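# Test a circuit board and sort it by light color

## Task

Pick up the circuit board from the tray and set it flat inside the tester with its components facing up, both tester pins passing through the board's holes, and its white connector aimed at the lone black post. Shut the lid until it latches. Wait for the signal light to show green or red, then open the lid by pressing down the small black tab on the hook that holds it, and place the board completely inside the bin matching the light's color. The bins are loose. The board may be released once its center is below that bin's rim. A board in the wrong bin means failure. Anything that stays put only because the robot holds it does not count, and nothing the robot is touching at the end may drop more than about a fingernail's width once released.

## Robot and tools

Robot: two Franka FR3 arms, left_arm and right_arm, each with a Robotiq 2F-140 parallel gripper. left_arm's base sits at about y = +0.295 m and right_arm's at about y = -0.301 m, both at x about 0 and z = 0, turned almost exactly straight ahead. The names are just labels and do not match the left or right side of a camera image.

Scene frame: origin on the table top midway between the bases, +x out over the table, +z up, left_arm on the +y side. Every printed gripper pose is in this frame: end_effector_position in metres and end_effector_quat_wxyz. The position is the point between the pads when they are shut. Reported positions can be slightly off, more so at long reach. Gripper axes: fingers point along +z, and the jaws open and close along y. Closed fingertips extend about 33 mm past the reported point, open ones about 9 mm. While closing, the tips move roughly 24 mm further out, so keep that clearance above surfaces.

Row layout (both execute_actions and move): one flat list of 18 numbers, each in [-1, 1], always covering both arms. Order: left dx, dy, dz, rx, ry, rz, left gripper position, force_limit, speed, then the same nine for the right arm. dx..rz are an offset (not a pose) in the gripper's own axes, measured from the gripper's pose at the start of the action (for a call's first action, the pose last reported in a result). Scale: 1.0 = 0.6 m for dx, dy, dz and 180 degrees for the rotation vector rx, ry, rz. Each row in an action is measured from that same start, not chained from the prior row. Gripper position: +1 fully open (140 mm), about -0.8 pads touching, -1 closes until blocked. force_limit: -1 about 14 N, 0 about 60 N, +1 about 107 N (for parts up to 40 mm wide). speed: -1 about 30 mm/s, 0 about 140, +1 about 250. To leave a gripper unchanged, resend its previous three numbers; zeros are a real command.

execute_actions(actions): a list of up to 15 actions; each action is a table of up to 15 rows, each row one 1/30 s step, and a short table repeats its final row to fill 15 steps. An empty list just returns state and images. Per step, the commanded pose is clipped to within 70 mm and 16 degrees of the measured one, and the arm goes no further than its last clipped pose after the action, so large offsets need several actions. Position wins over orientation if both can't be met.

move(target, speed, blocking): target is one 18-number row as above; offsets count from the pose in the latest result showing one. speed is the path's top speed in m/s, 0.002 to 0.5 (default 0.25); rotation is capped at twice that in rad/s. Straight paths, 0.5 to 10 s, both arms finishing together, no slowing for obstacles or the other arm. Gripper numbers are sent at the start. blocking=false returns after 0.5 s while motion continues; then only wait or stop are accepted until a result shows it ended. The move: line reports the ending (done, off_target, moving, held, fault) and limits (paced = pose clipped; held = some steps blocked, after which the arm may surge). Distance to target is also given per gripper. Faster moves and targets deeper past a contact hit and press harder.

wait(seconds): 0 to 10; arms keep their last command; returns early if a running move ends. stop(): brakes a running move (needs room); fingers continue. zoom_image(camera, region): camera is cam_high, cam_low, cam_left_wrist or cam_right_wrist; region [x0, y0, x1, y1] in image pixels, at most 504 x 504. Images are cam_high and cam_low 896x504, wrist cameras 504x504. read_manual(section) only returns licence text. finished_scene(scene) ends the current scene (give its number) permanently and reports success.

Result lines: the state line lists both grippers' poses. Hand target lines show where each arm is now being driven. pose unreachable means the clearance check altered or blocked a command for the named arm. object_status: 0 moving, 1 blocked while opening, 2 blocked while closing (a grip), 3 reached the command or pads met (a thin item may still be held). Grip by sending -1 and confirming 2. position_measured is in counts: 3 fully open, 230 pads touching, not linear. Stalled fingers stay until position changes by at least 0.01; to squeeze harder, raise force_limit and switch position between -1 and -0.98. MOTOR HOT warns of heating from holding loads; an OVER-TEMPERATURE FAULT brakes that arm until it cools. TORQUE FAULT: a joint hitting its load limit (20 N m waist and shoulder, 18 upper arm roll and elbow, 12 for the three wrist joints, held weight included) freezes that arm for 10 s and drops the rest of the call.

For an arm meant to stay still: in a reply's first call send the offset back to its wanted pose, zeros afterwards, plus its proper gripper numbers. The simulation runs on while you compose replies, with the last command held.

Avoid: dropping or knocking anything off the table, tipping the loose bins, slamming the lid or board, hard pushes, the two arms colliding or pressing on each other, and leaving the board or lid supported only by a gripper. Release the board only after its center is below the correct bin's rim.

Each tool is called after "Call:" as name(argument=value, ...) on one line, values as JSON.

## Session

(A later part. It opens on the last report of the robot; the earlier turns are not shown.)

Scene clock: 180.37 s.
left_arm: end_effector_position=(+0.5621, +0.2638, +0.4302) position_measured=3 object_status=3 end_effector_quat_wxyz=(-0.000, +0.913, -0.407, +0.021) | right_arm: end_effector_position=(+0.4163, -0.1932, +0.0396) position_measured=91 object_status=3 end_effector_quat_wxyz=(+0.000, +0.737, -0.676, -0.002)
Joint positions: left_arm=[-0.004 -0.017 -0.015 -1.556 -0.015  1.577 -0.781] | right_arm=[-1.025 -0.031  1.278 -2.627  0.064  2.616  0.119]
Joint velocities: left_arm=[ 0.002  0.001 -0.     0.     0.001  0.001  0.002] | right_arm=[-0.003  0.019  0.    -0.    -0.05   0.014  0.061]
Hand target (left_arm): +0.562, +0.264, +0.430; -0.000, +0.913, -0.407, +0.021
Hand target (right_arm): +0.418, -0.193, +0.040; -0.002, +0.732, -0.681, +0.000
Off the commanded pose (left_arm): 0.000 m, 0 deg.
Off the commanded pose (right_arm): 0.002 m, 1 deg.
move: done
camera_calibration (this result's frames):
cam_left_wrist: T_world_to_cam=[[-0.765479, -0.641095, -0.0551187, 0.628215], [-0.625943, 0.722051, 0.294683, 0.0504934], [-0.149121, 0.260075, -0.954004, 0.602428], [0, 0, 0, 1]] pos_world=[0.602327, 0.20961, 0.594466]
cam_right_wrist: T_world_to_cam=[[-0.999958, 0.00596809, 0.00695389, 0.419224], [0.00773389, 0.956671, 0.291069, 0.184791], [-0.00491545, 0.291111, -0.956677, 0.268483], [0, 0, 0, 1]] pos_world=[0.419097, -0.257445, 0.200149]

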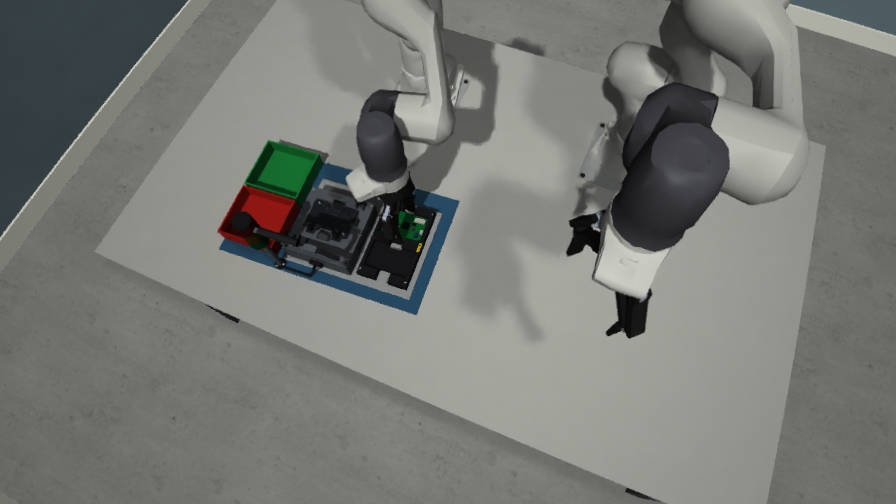

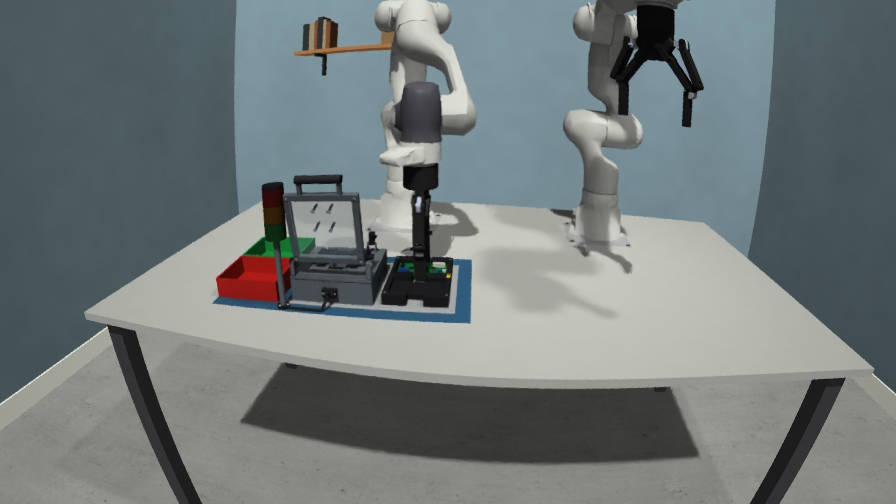

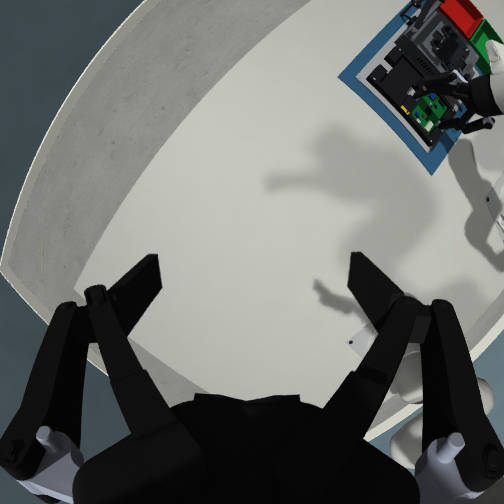

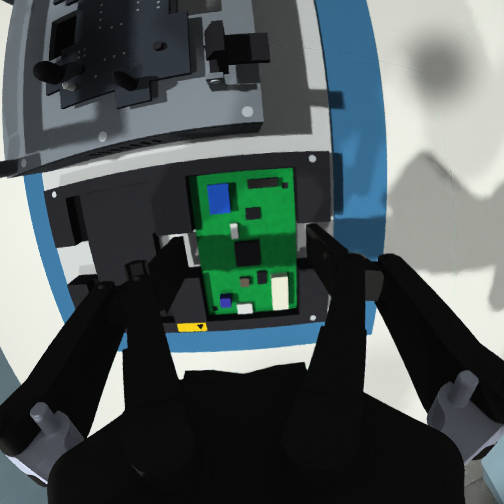

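Call:
move(target=[0,0,0,0,0,0,1,0,0,0,-0.002,0.013,0,0,0.004,0.3,-0.3,0], speed=0.015)

Call:
zoom_image(camera="cam_right_wrist", region=[150,150,350,320])

Call:
zoom_image(camera="cam_low", region=[360,220,480,320])

Scene clock: 205.13 s.
left_arm: end_effector_position=(+0.5621, +0.2638, +0.4302) position_measured=3 object_status=3 end_effector_quat_wxyz=(-0.000, +0.913, -0.407, +0.021) | right_arm: end_effector_position=(+0.4151, -0.1928, +0.0312) position_measured=91 object_status=3 end_effector_quat_wxyz=(+0.001, +0.741, -0.672, -0.004)
Joint positions: left_arm=[-0.004 -0.017 -0.015 -1.556 -0.015  1.577 -0.781] | right_arm=[-1.013  0.044  1.245 -2.628 -0.073  2.635  0.207]
Joint velocities: left_arm=[0.001 0.    0.    0.001 0.001 0.001 0.002] | right_arm=[ 0.039  0.018 -0.04  -0.    -0.063  0.     0.081]
Hand target (left_arm): +0.562, +0.264, +0.430; -0.000, +0.913, -0.407, +0.021
Hand target (right_arm): +0.417, -0.192, +0.032; -0.001, +0.734, -0.680, -0.002
Off the commanded pose (left_arm): 0.000 m, 0 deg.
Off the commanded pose (right_arm): 0.002 m, 1 deg.
move: done
camera_calibration (this result's frames):
cam_left_wrist: T_world_to_cam=[[-0.76548, -0.641095, -0.0551188, 0.628215], [-0.625942, 0.722051, 0.294683, 0.0504933], [-0.149121, 0.260075, -0.954004, 0.602428], [0, 0, 0, 1]] pos_world=[0.602327, 0.20961, 0.594466]
cam_right_wrist: T_world_to_cam=[[-0.999926, -0.00377507, 0.0115372, 0.416061], [-0.000223036, 0.955968, 0.293472, 0.190005], [-0.012137, 0.293447, -0.955898, 0.263754], [0, 0, 0, 1]] pos_world=[0.419274, -0.257466, 0.19156]

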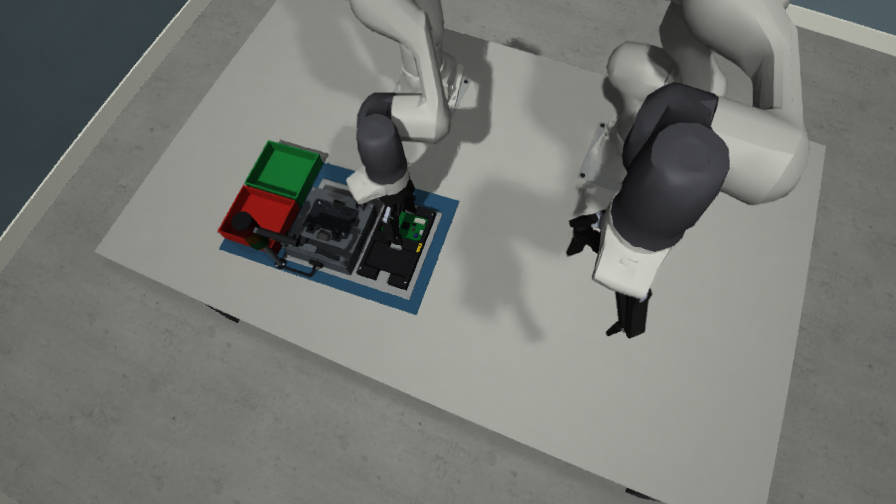

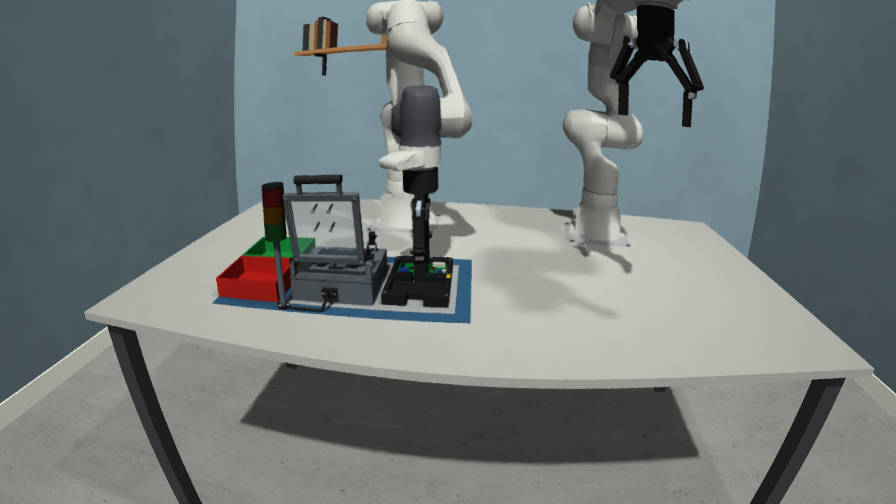

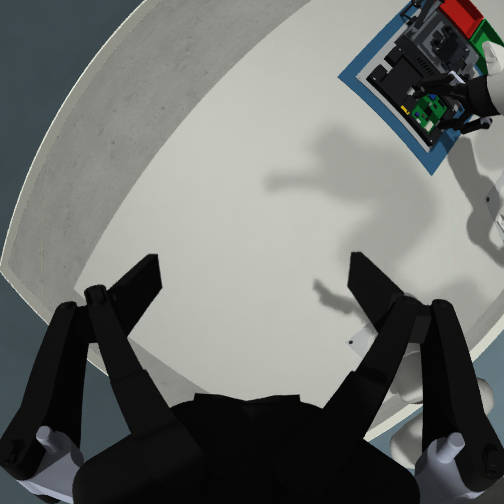

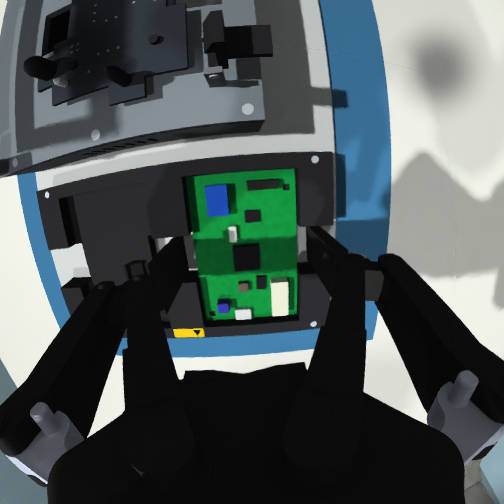

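Region (150, 150, 350, 320) of cam_right_wrist's 504x504 image, scaled by 2.520, with more detail than that image has; it fills the top 428 rows of this view, and the rest is white.

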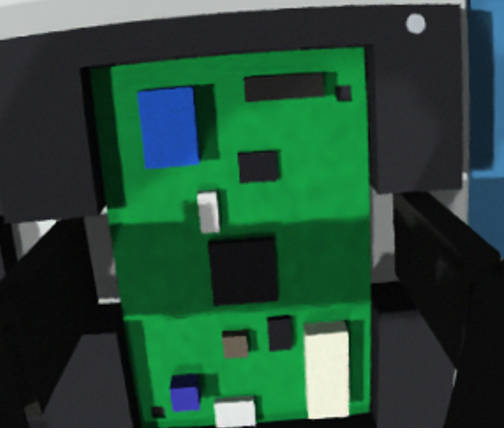

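Region (360, 220, 480, 320) of cam_low's 896x504 image, scaled by 4.200, with more detail than that image has.

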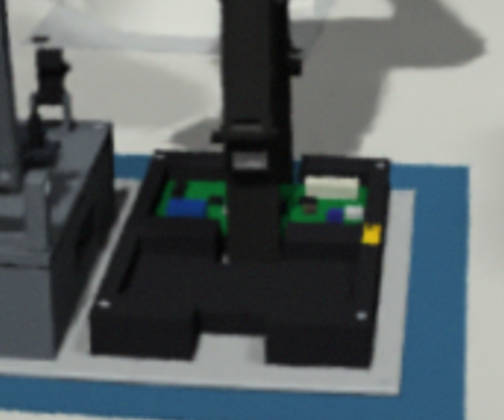

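Call:
execute_actions(actions=[[[0,0,0,0,0,0,1,0,0,0,0,0,0,0,0.006,0.3,-0.3,0]]])

Call:
zoom_image(camera="cam_right_wrist", region=[150,150,350,320])

Scene clock: 210.93 s.
left_arm: end_effector_position=(+0.5621, +0.2638, +0.4302) position_measured=3 object_status=3 end_effector_quat_wxyz=(-0.000, +0.913, -0.407, +0.021) | right_arm: end_effector_position=(+0.4152, -0.1927, +0.0311) position_measured=91 object_status=3 end_effector_quat_wxyz=(+0.001, +0.733, -0.680, -0.004)
Joint positions: left_arm=[-0.004 -0.017 -0.015 -1.556 -0.015  1.577 -0.781] | right_arm=[-1.01   0.045  1.242 -2.628 -0.075  2.636  0.231]
Joint velocities: left_arm=[-0.001 -0.    -0.001 -0.    -0.     0.001  0.002] | right_arm=[ 0.     0.002 -0.     0.002  0.001 -0.001 -0.002]
Hand target (left_arm): +0.562, +0.264, +0.430; -0.000, +0.913, -0.407, +0.021
Hand target (right_arm): +0.415, -0.193, +0.031; +0.001, +0.734, -0.679, -0.004
Off the commanded pose (left_arm): 0.000 m, 0 deg.
Off the commanded pose (right_arm): 0.000 m, 0 deg.
camera_calibration (this result's frames):
cam_left_wrist: T_world_to_cam=[[-0.76548, -0.641095, -0.0551187, 0.628215], [-0.625942, 0.722051, 0.294683, 0.0504931], [-0.149121, 0.260075, -0.954004, 0.602428], [0, 0, 0, 1]] pos_world=[0.602327, 0.20961, 0.594466]
cam_right_wrist: T_world_to_cam=[[-0.999769, 0.0181436, 0.0115555, 0.420297], [0.0207368, 0.955735, 0.293497, 0.181206], [-0.00571893, 0.293669, -0.95589, 0.260976], [0, 0, 0, 1]] pos_world=[0.417934, -0.257451, 0.191424]

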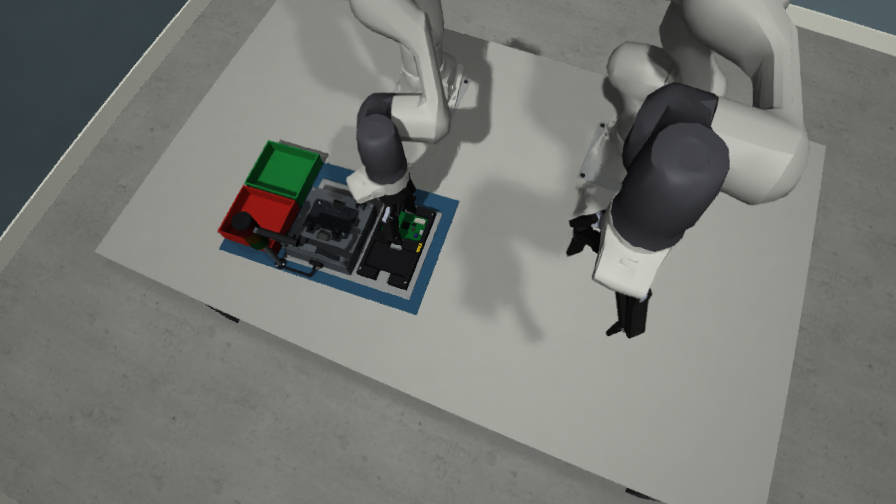

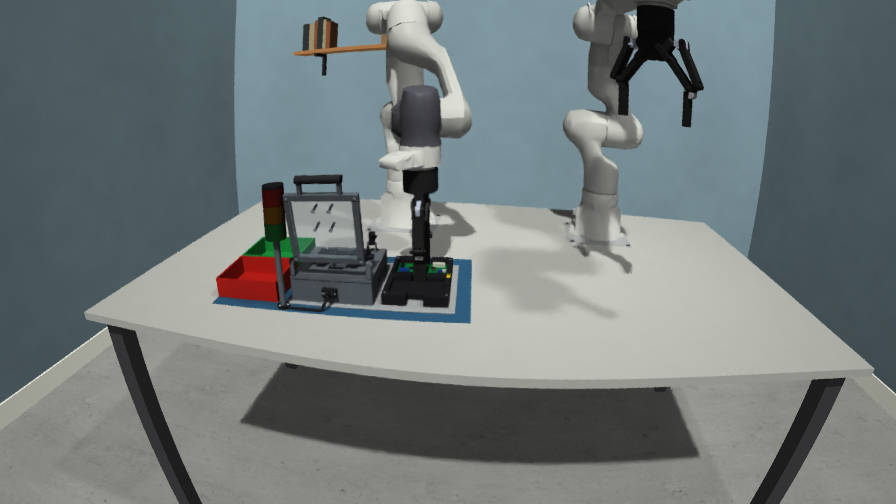

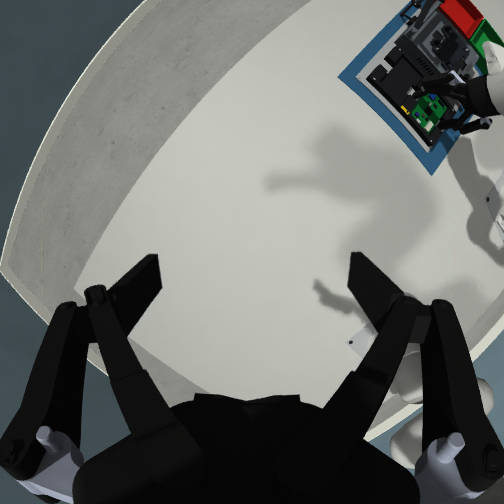

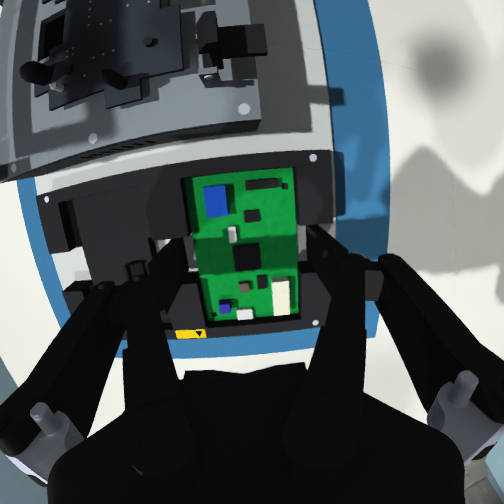

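Region (150, 150, 350, 320) of cam_right_wrist's 504x504 image, scaled by 2.520, with more detail than that image has; it fills the top 428 rows of this view, and the rest is white.

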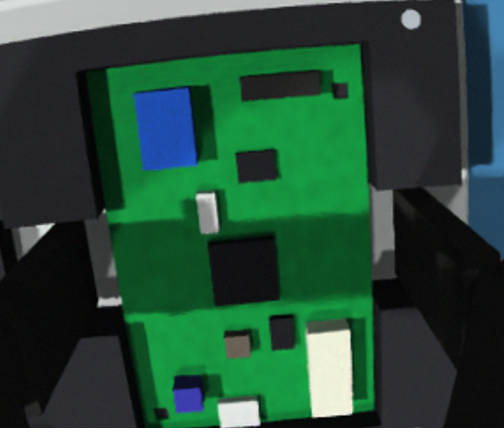

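Call:
move(target=[0,0,0,0,0,0,1,0,0,0,0,0,0,0,0,-1,-0.3,-0.6], speed=0.01)

Scene clock: 218.77 s.
left_arm: end_effector_position=(+0.5621, +0.2638, +0.4302) position_measured=3 object_status=3 end_effector_quat_wxyz=(-0.000, +0.913, -0.407, +0.021) | right_arm: end_effector_position=(+0.4157, -0.1927, +0.0314) position_measured=124 object_status=2 end_effector_quat_wxyz=(+0.000, +0.733, -0.680, -0.004)
Joint positions: left_arm=[-0.004 -0.017 -0.015 -1.556 -0.015  1.577 -0.781] | right_arm=[-1.01   0.045  1.242 -2.627 -0.075  2.636  0.23 ]
Joint velocities: left_arm=[-0.001  0.001 -0.001 -0.    -0.001 -0.001 -0.   ] | right_arm=[-0.001 -0.002 -0.001 -0.001  0.001  0.     0.001]
Hand target (left_arm): +0.562, +0.264, +0.430; -0.000, +0.913, -0.407, +0.021
Hand target (right_arm): +0.415, -0.193, +0.031; +0.001, +0.733, -0.680, -0.004
Off the commanded pose (left_arm): 0.000 m, 0 deg.
Off the commanded pose (right_arm): 0.001 m, 0 deg.
move: done
camera_calibration (this result's frames):
cam_left_wrist: T_world_to_cam=[[-0.76548, -0.641095, -0.0551186, 0.628215], [-0.625942, 0.722051, 0.294683, 0.0504932], [-0.149121, 0.260075, -0.954004, 0.602428], [0, 0, 0, 1]] pos_world=[0.602327, 0.20961, 0.594466]
cam_right_wrist: T_world_to_cam=[[-0.999781, 0.0180084, 0.0106691, 0.420793], [0.0203483, 0.955681, 0.2937, 0.181174], [-0.00490715, 0.293853, -0.955838, 0.260912], [0, 0, 0, 1]] pos_world=[0.418294, -0.257392, 0.191689]

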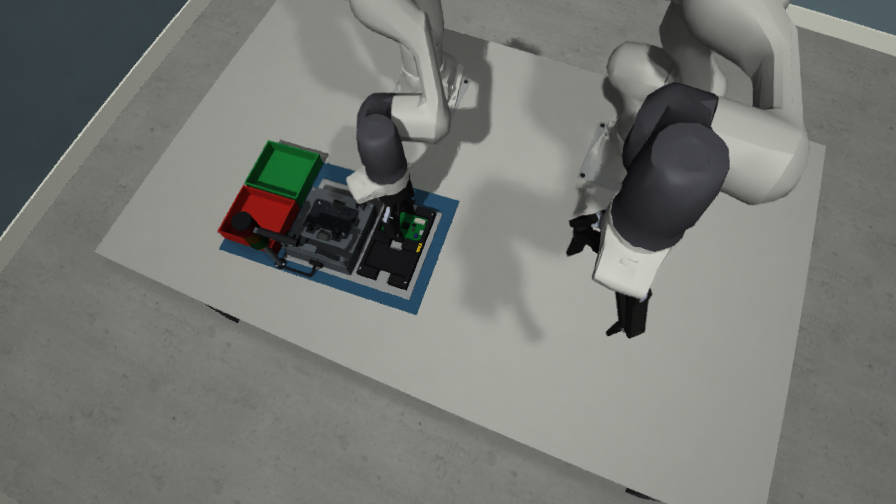

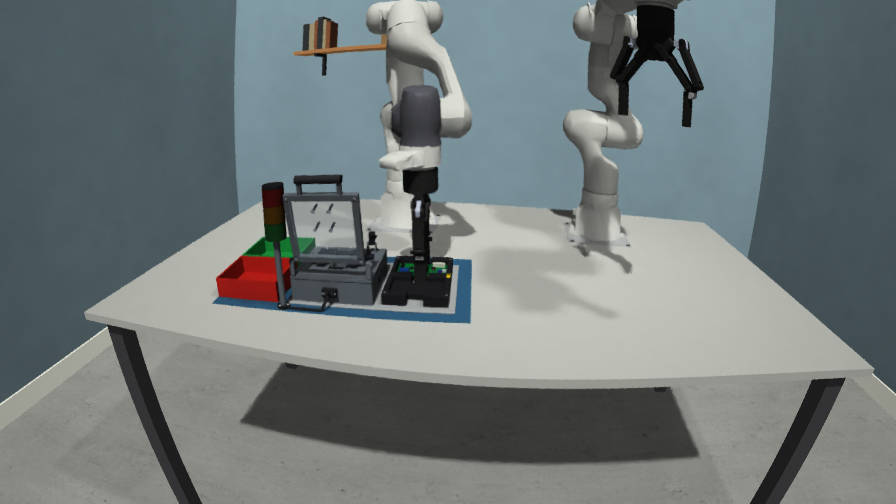

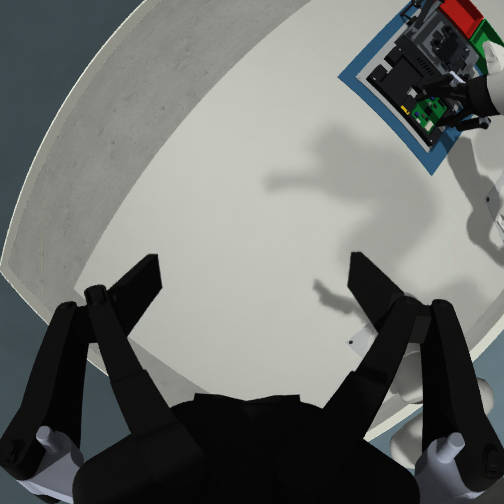

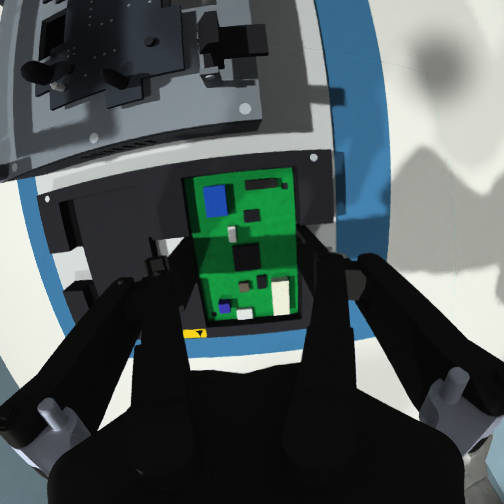

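Call:
move(target=[0,0,0,0,0,0,1,0,0,0,0,-0.17,0,0,0,-1,-0.3,-0.6], speed=0.08)

Scene clock: 223.17 s.
left_arm: end_effector_position=(+0.5621, +0.2638, +0.4302) position_measured=3 object_status=3 end_effector_quat_wxyz=(-0.000, +0.913, -0.407, +0.021) | right_arm: end_effector_position=(+0.4199, -0.1955, +0.1365) position_measured=125 object_status=2 end_effector_quat_wxyz=(-0.004, +0.727, -0.686, -0.001)
Joint positions: left_arm=[-0.004 -0.017 -0.015 -1.556 -0.015  1.577 -0.781] | right_arm=[-0.688 -0.373  0.925 -2.546  0.402  2.28  -0.115]
Joint velocities: left_arm=[-0.001 -0.001 -0.    -0.001  0.     0.001  0.002] | right_arm=[ 0.008 -0.    -0.009 -0.001 -0.001 -0.013 -0.016]
Hand target (left_arm): +0.562, +0.264, +0.430; -0.000, +0.913, -0.407, +0.021
Hand target (right_arm): +0.418, -0.196, +0.136; -0.002, +0.731, -0.683, -0.002
Off the commanded pose (left_arm): 0.000 m, 0 deg.
Off the commanded pose (right_arm): 0.005 m, 1 deg.
move: off_target (right_arm)
camera_calibration (this result's frames):
cam_left_wrist: T_world_to_cam=[[-0.76548, -0.641095, -0.0551188, 0.628215], [-0.625942, 0.722051, 0.294683, 0.0504932], [-0.149121, 0.260075, -0.954004, 0.602428], [0, 0, 0, 1]] pos_world=[0.602327, 0.20961, 0.594466]
cam_right_wrist: T_world_to_cam=[[-0.999373, 0.0353964, 0.000360635, 0.428576], [0.0339125, 0.954457, 0.296414, 0.146659], [0.0101478, 0.29624, -0.95506, 0.356273], [0, 0, 0, 1]] pos_world=[0.419718, -0.260692, 0.296635]

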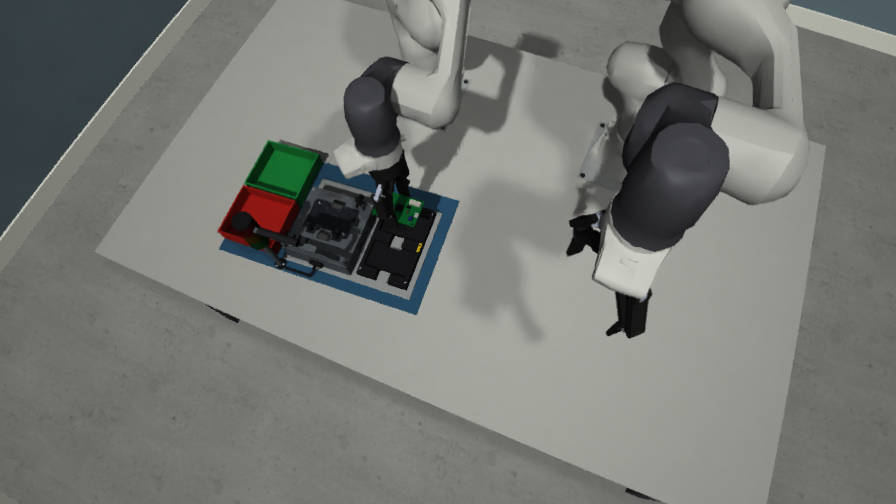

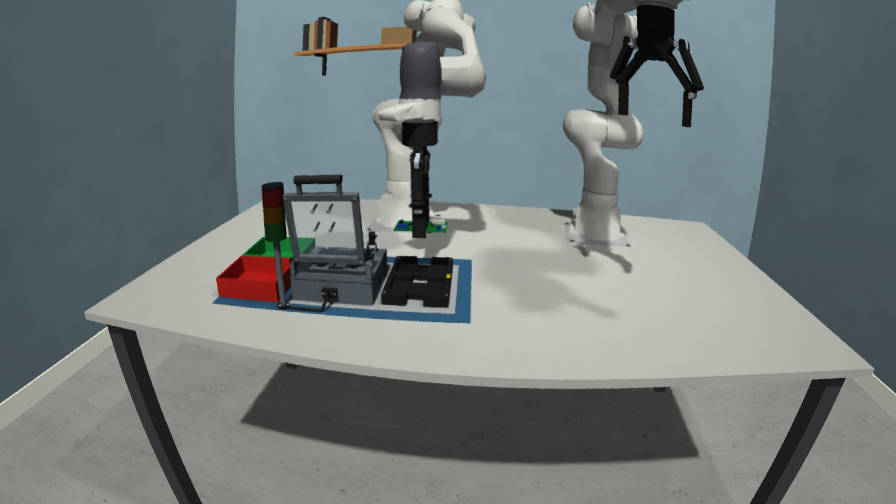

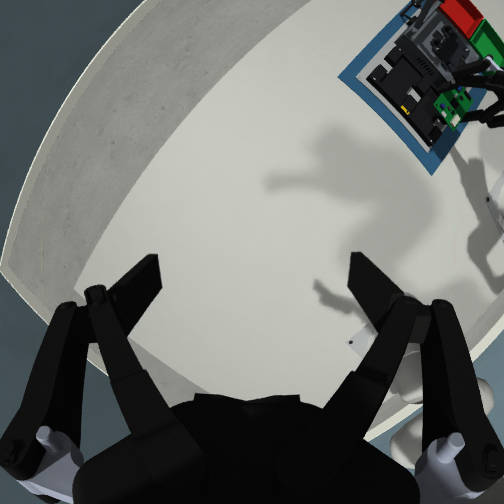

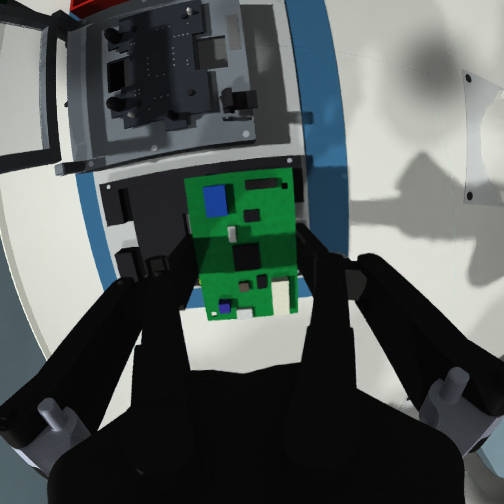

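Call:
move(target=[0,0,0,0,0,0,1,0,0,0,0,-0.09,0,0,0,-1,-0.3,-0.6], speed=0.15)

Call:
move(target=[0,0,0,0,0,0,1,0,0,0.266,-0.085,0,0,0,0,-1,-0.3,-0.6], speed=0.12)

Scene clock: 239.87 s.
left_arm: end_effector_position=(+0.5621, +0.2638, +0.4302) position_measured=3 object_status=3 end_effector_quat_wxyz=(-0.000, +0.913, -0.407, +0.021) | right_arm: end_effector_position=(+0.4210, -0.1964, +0.1900) position_measured=125 object_status=2 end_effector_quat_wxyz=(-0.006, +0.725, -0.689, -0.000)
Joint positions: left_arm=[-0.004 -0.017 -0.015 -1.556 -0.015  1.577 -0.781] | right_arm=[-0.639 -0.467  0.827 -2.477  0.409  2.119 -0.129]
Joint velocities: left_arm=[-0.001  0.001 -0.001 -0.001 -0.001  0.     0.   ] | right_arm=[ 0.002 -0.001 -0.     0.    -0.002 -0.012 -0.001]
Hand target (left_arm): +0.562, +0.264, +0.430; -0.000, +0.913, -0.407, +0.021
Hand target (right_arm): +0.420, -0.197, +0.191; -0.005, +0.727, -0.687, -0.001
Off the commanded pose (left_arm): 0.000 m, 0 deg.
Off the commanded pose (right_arm): 0.001 m, 1 deg.
move: done
camera_calibration (this result's frames):
cam_left_wrist: T_world_to_cam=[[-0.76548, -0.641095, -0.0551187, 0.628215], [-0.625942, 0.722051, 0.294683, 0.0504932], [-0.149121, 0.260075, -0.954004, 0.602428], [0, 0, 0, 1]] pos_world=[0.602327, 0.20961, 0.594466]
cam_right_wrist: T_world_to_cam=[[-0.999064, 0.0431358, -0.00324208, 0.431773], [0.0401908, 0.953344, 0.2992, 0.128164], [0.015997, 0.298789, -0.954185, 0.405554], [0, 0, 0, 1]] pos_world=[0.419731, -0.261985, 0.350027]

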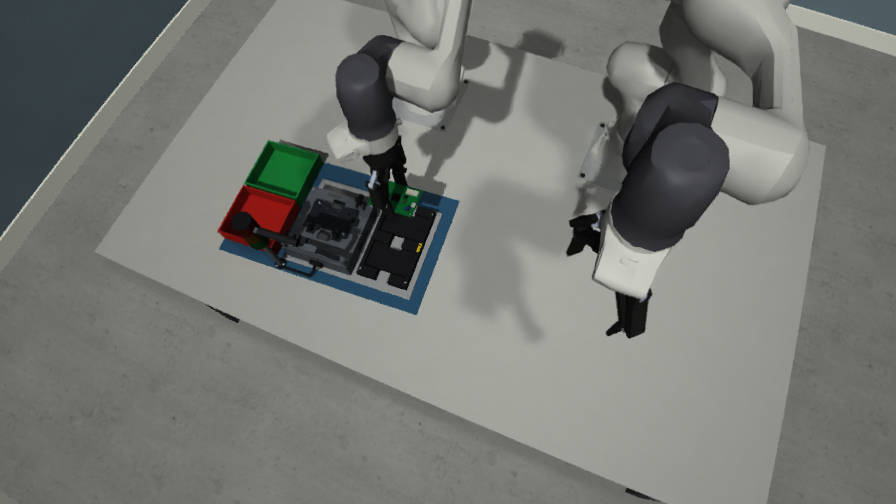

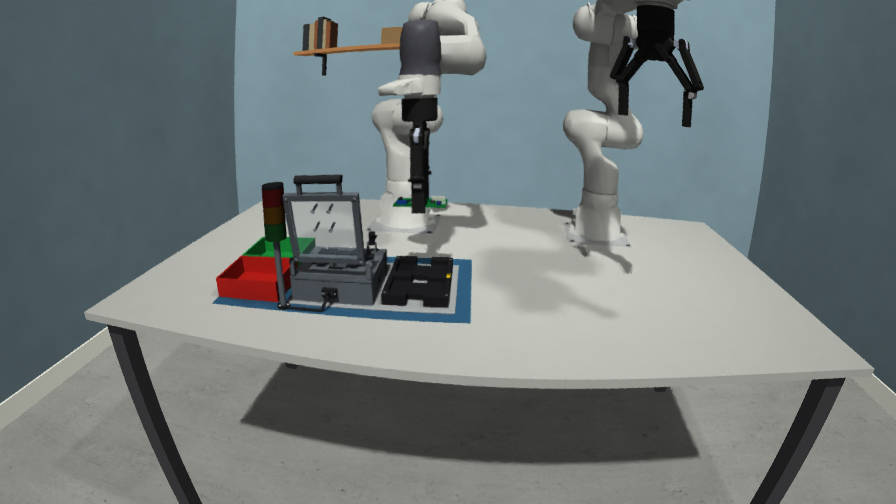

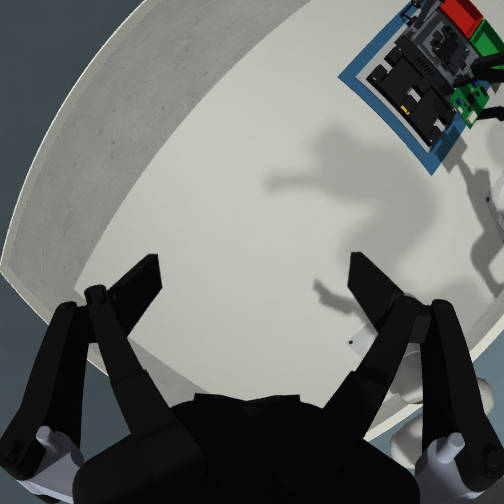

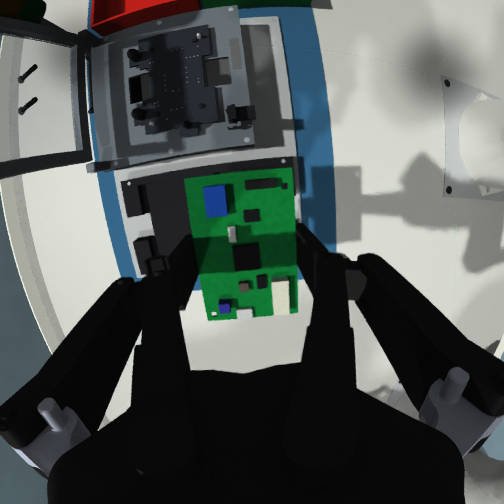

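Scene clock: 241.73 s.
left_arm: end_effector_position=(+0.5621, +0.2638, +0.4302) position_measured=3 object_status=3 end_effector_quat_wxyz=(-0.000, +0.913, -0.407, +0.021) | right_arm: end_effector_position=(+0.4738, -0.3513, +0.1848) position_measured=125 object_status=2 end_effector_quat_wxyz=(-0.003, +0.721, -0.693, -0.005)
Joint positions: left_arm=[-0.004 -0.017 -0.015 -1.556 -0.015  1.577 -0.781] | right_arm=[-0.836 -0.218  0.697 -2.351  0.181  2.17  -0.287]
Joint velocities: left_arm=[-0.    -0.001 -0.002  0.     0.     0.001  0.001] | right_arm=[ 0.     0.001  0.     0.001 -0.005  0.001 -0.022]
Hand target (left_arm): +0.562, +0.264, +0.430; -0.000, +0.913, -0.407, +0.021
Hand target (right_arm): +0.476, -0.352, +0.186; -0.004, +0.725, -0.688, -0.002
Off the commanded pose (left_arm): 0.000 m, 0 deg.
Off the commanded pose (right_arm): 0.008 m, 1 deg.
move: off_target (right_arm)
camera_calibration (this result's frames):
cam_left_wrist: T_world_to_cam=[[-0.765479, -0.641095, -0.0551188, 0.628215], [-0.625943, 0.722051, 0.294683, 0.0504933], [-0.149121, 0.260075, -0.954004, 0.602428], [0, 0, 0, 1]] pos_world=[0.602327, 0.20961, 0.594466]
cam_right_wrist: T_world_to_cam=[[-0.998576, 0.0527594, 0.00789177, 0.492246], [0.0527016, 0.952725, 0.29923, 0.269147], [0.00826849, 0.29922, -0.954148, 0.44977], [0, 0, 0, 1]] pos_world=[0.473641, -0.416973, 0.344726]

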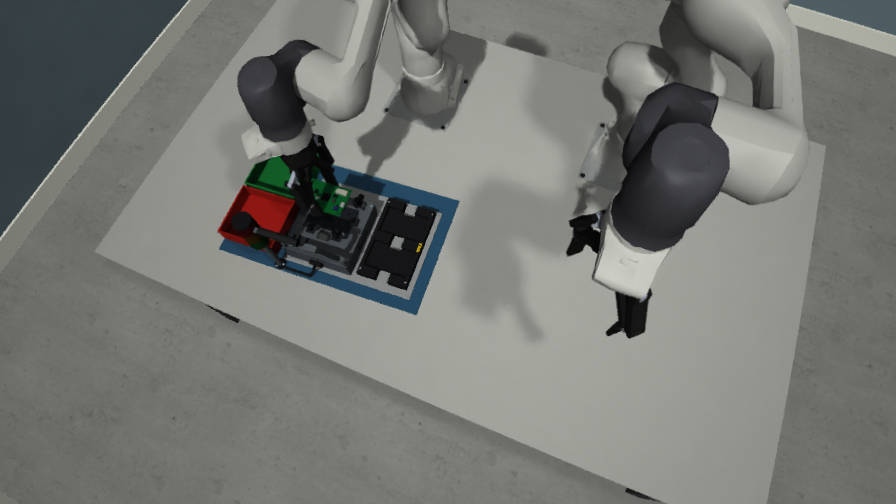

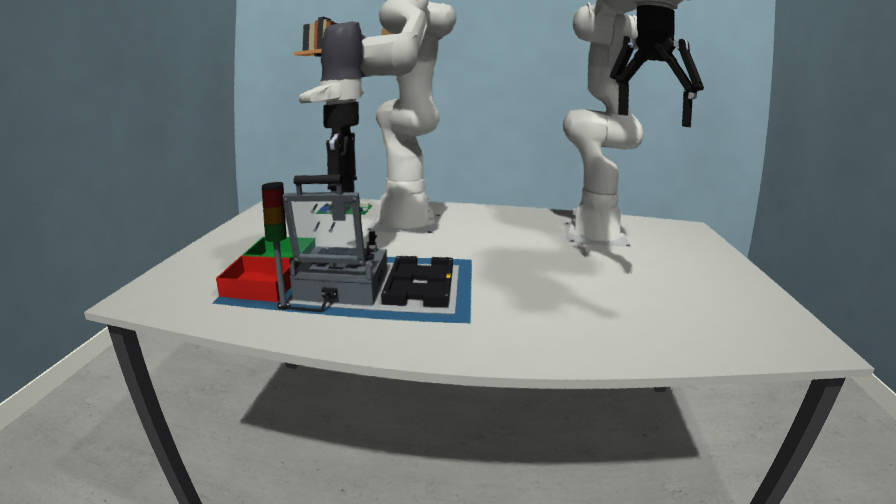

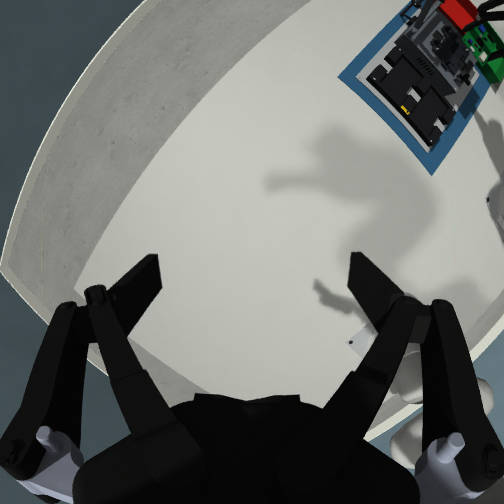

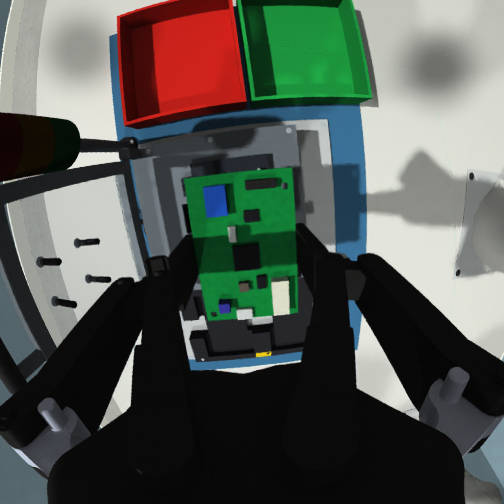

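Call:
execute_actions(actions=[[[0,0,0,0,0,0,1,0,0,0,0,0,0,0,-0.009,-1,-0.3,-0.6]]])

Call:
zoom_image(camera="cam_right_wrist", region=[110,100,370,370])

Scene clock: 259.67 s.
left_arm: end_effector_position=(+0.5621, +0.2638, +0.4302) position_measured=3 object_status=3 end_effector_quat_wxyz=(-0.000, +0.913, -0.407, +0.021) | right_arm: end_effector_position=(+0.4740, -0.3512, +0.1849) position_measured=125 object_status=2 end_effector_quat_wxyz=(-0.003, +0.728, -0.685, -0.004)
Joint positions: left_arm=[-0.004 -0.017 -0.015 -1.556 -0.015  1.577 -0.781] | right_arm=[-0.835 -0.218  0.696 -2.351  0.181  2.171 -0.307]
Joint velocities: left_arm=[-0.001 -0.     0.001 -0.001 -0.001  0.     0.001] | right_arm=[ 0.    -0.    -0.    -0.     0.001  0.001 -0.011]
Hand target (left_arm): +0.562, +0.264, +0.430; -0.000, +0.913, -0.407, +0.021
Hand target (right_arm): +0.474, -0.351, +0.185; -0.003, +0.731, -0.682, -0.005
Off the commanded pose (left_arm): 0.000 m, 0 deg.
Off the commanded pose (right_arm): 0.000 m, 0 deg.
camera_calibration (this result's frames):
cam_left_wrist: T_world_to_cam=[[-0.765479, -0.641095, -0.0551187, 0.628215], [-0.625943, 0.722051, 0.294683, 0.0504932], [-0.149121, 0.260075, -0.954004, 0.602428], [0, 0, 0, 1]] pos_world=[0.602327, 0.209611, 0.594466]
cam_right_wrist: T_world_to_cam=[[-0.999468, 0.0317969, 0.00721756, 0.485664], [0.0325004, 0.953748, 0.298845, 0.27899], [0.00261861, 0.298921, -0.954274, 0.452453], [0, 0, 0, 1]] pos_world=[0.475154, -0.416776, 0.344884]

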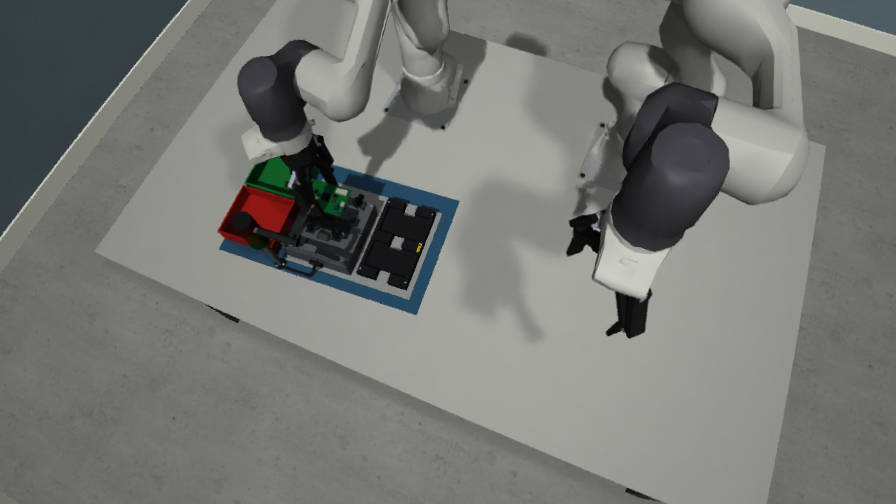

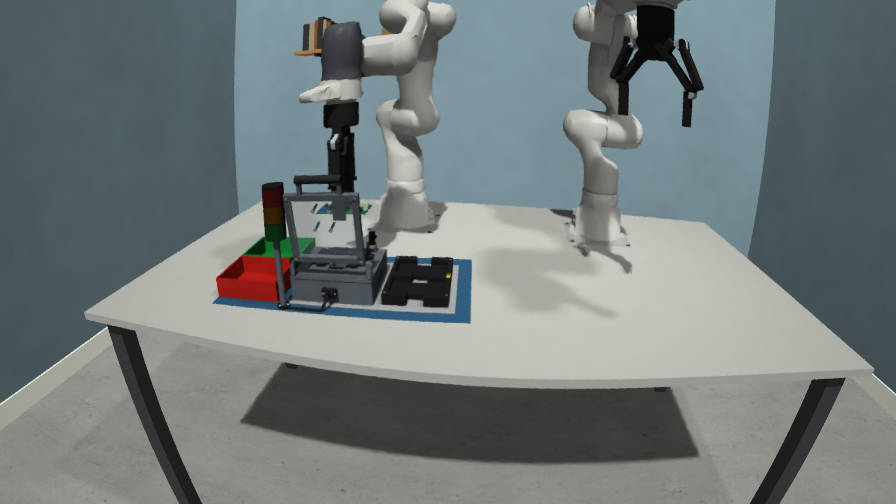

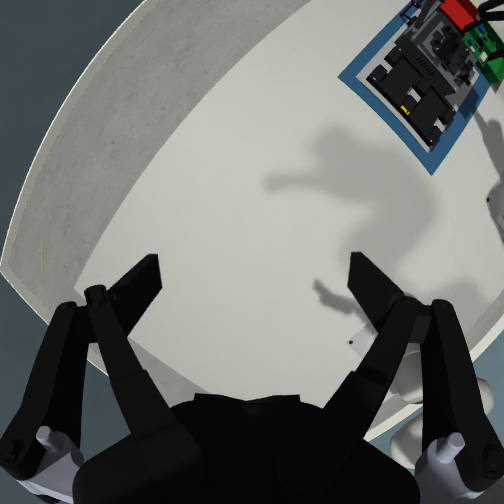

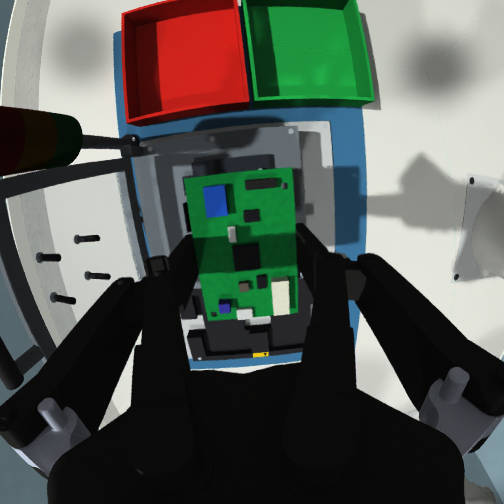

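Region (110, 100, 370, 370) of cam_right_wrist's 504x504 image, scaled by 1.867, with more detail than that image has; it fills the left 485 columns of this view, and the rest is white.

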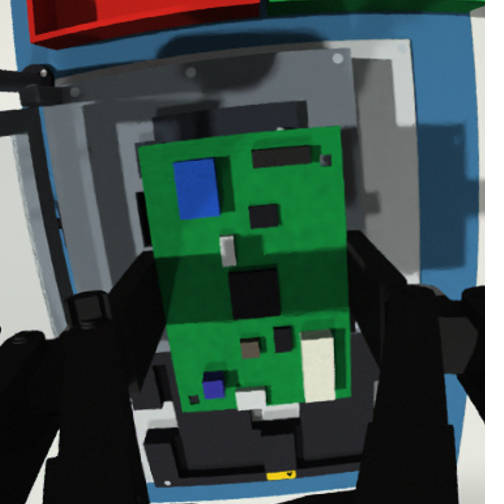

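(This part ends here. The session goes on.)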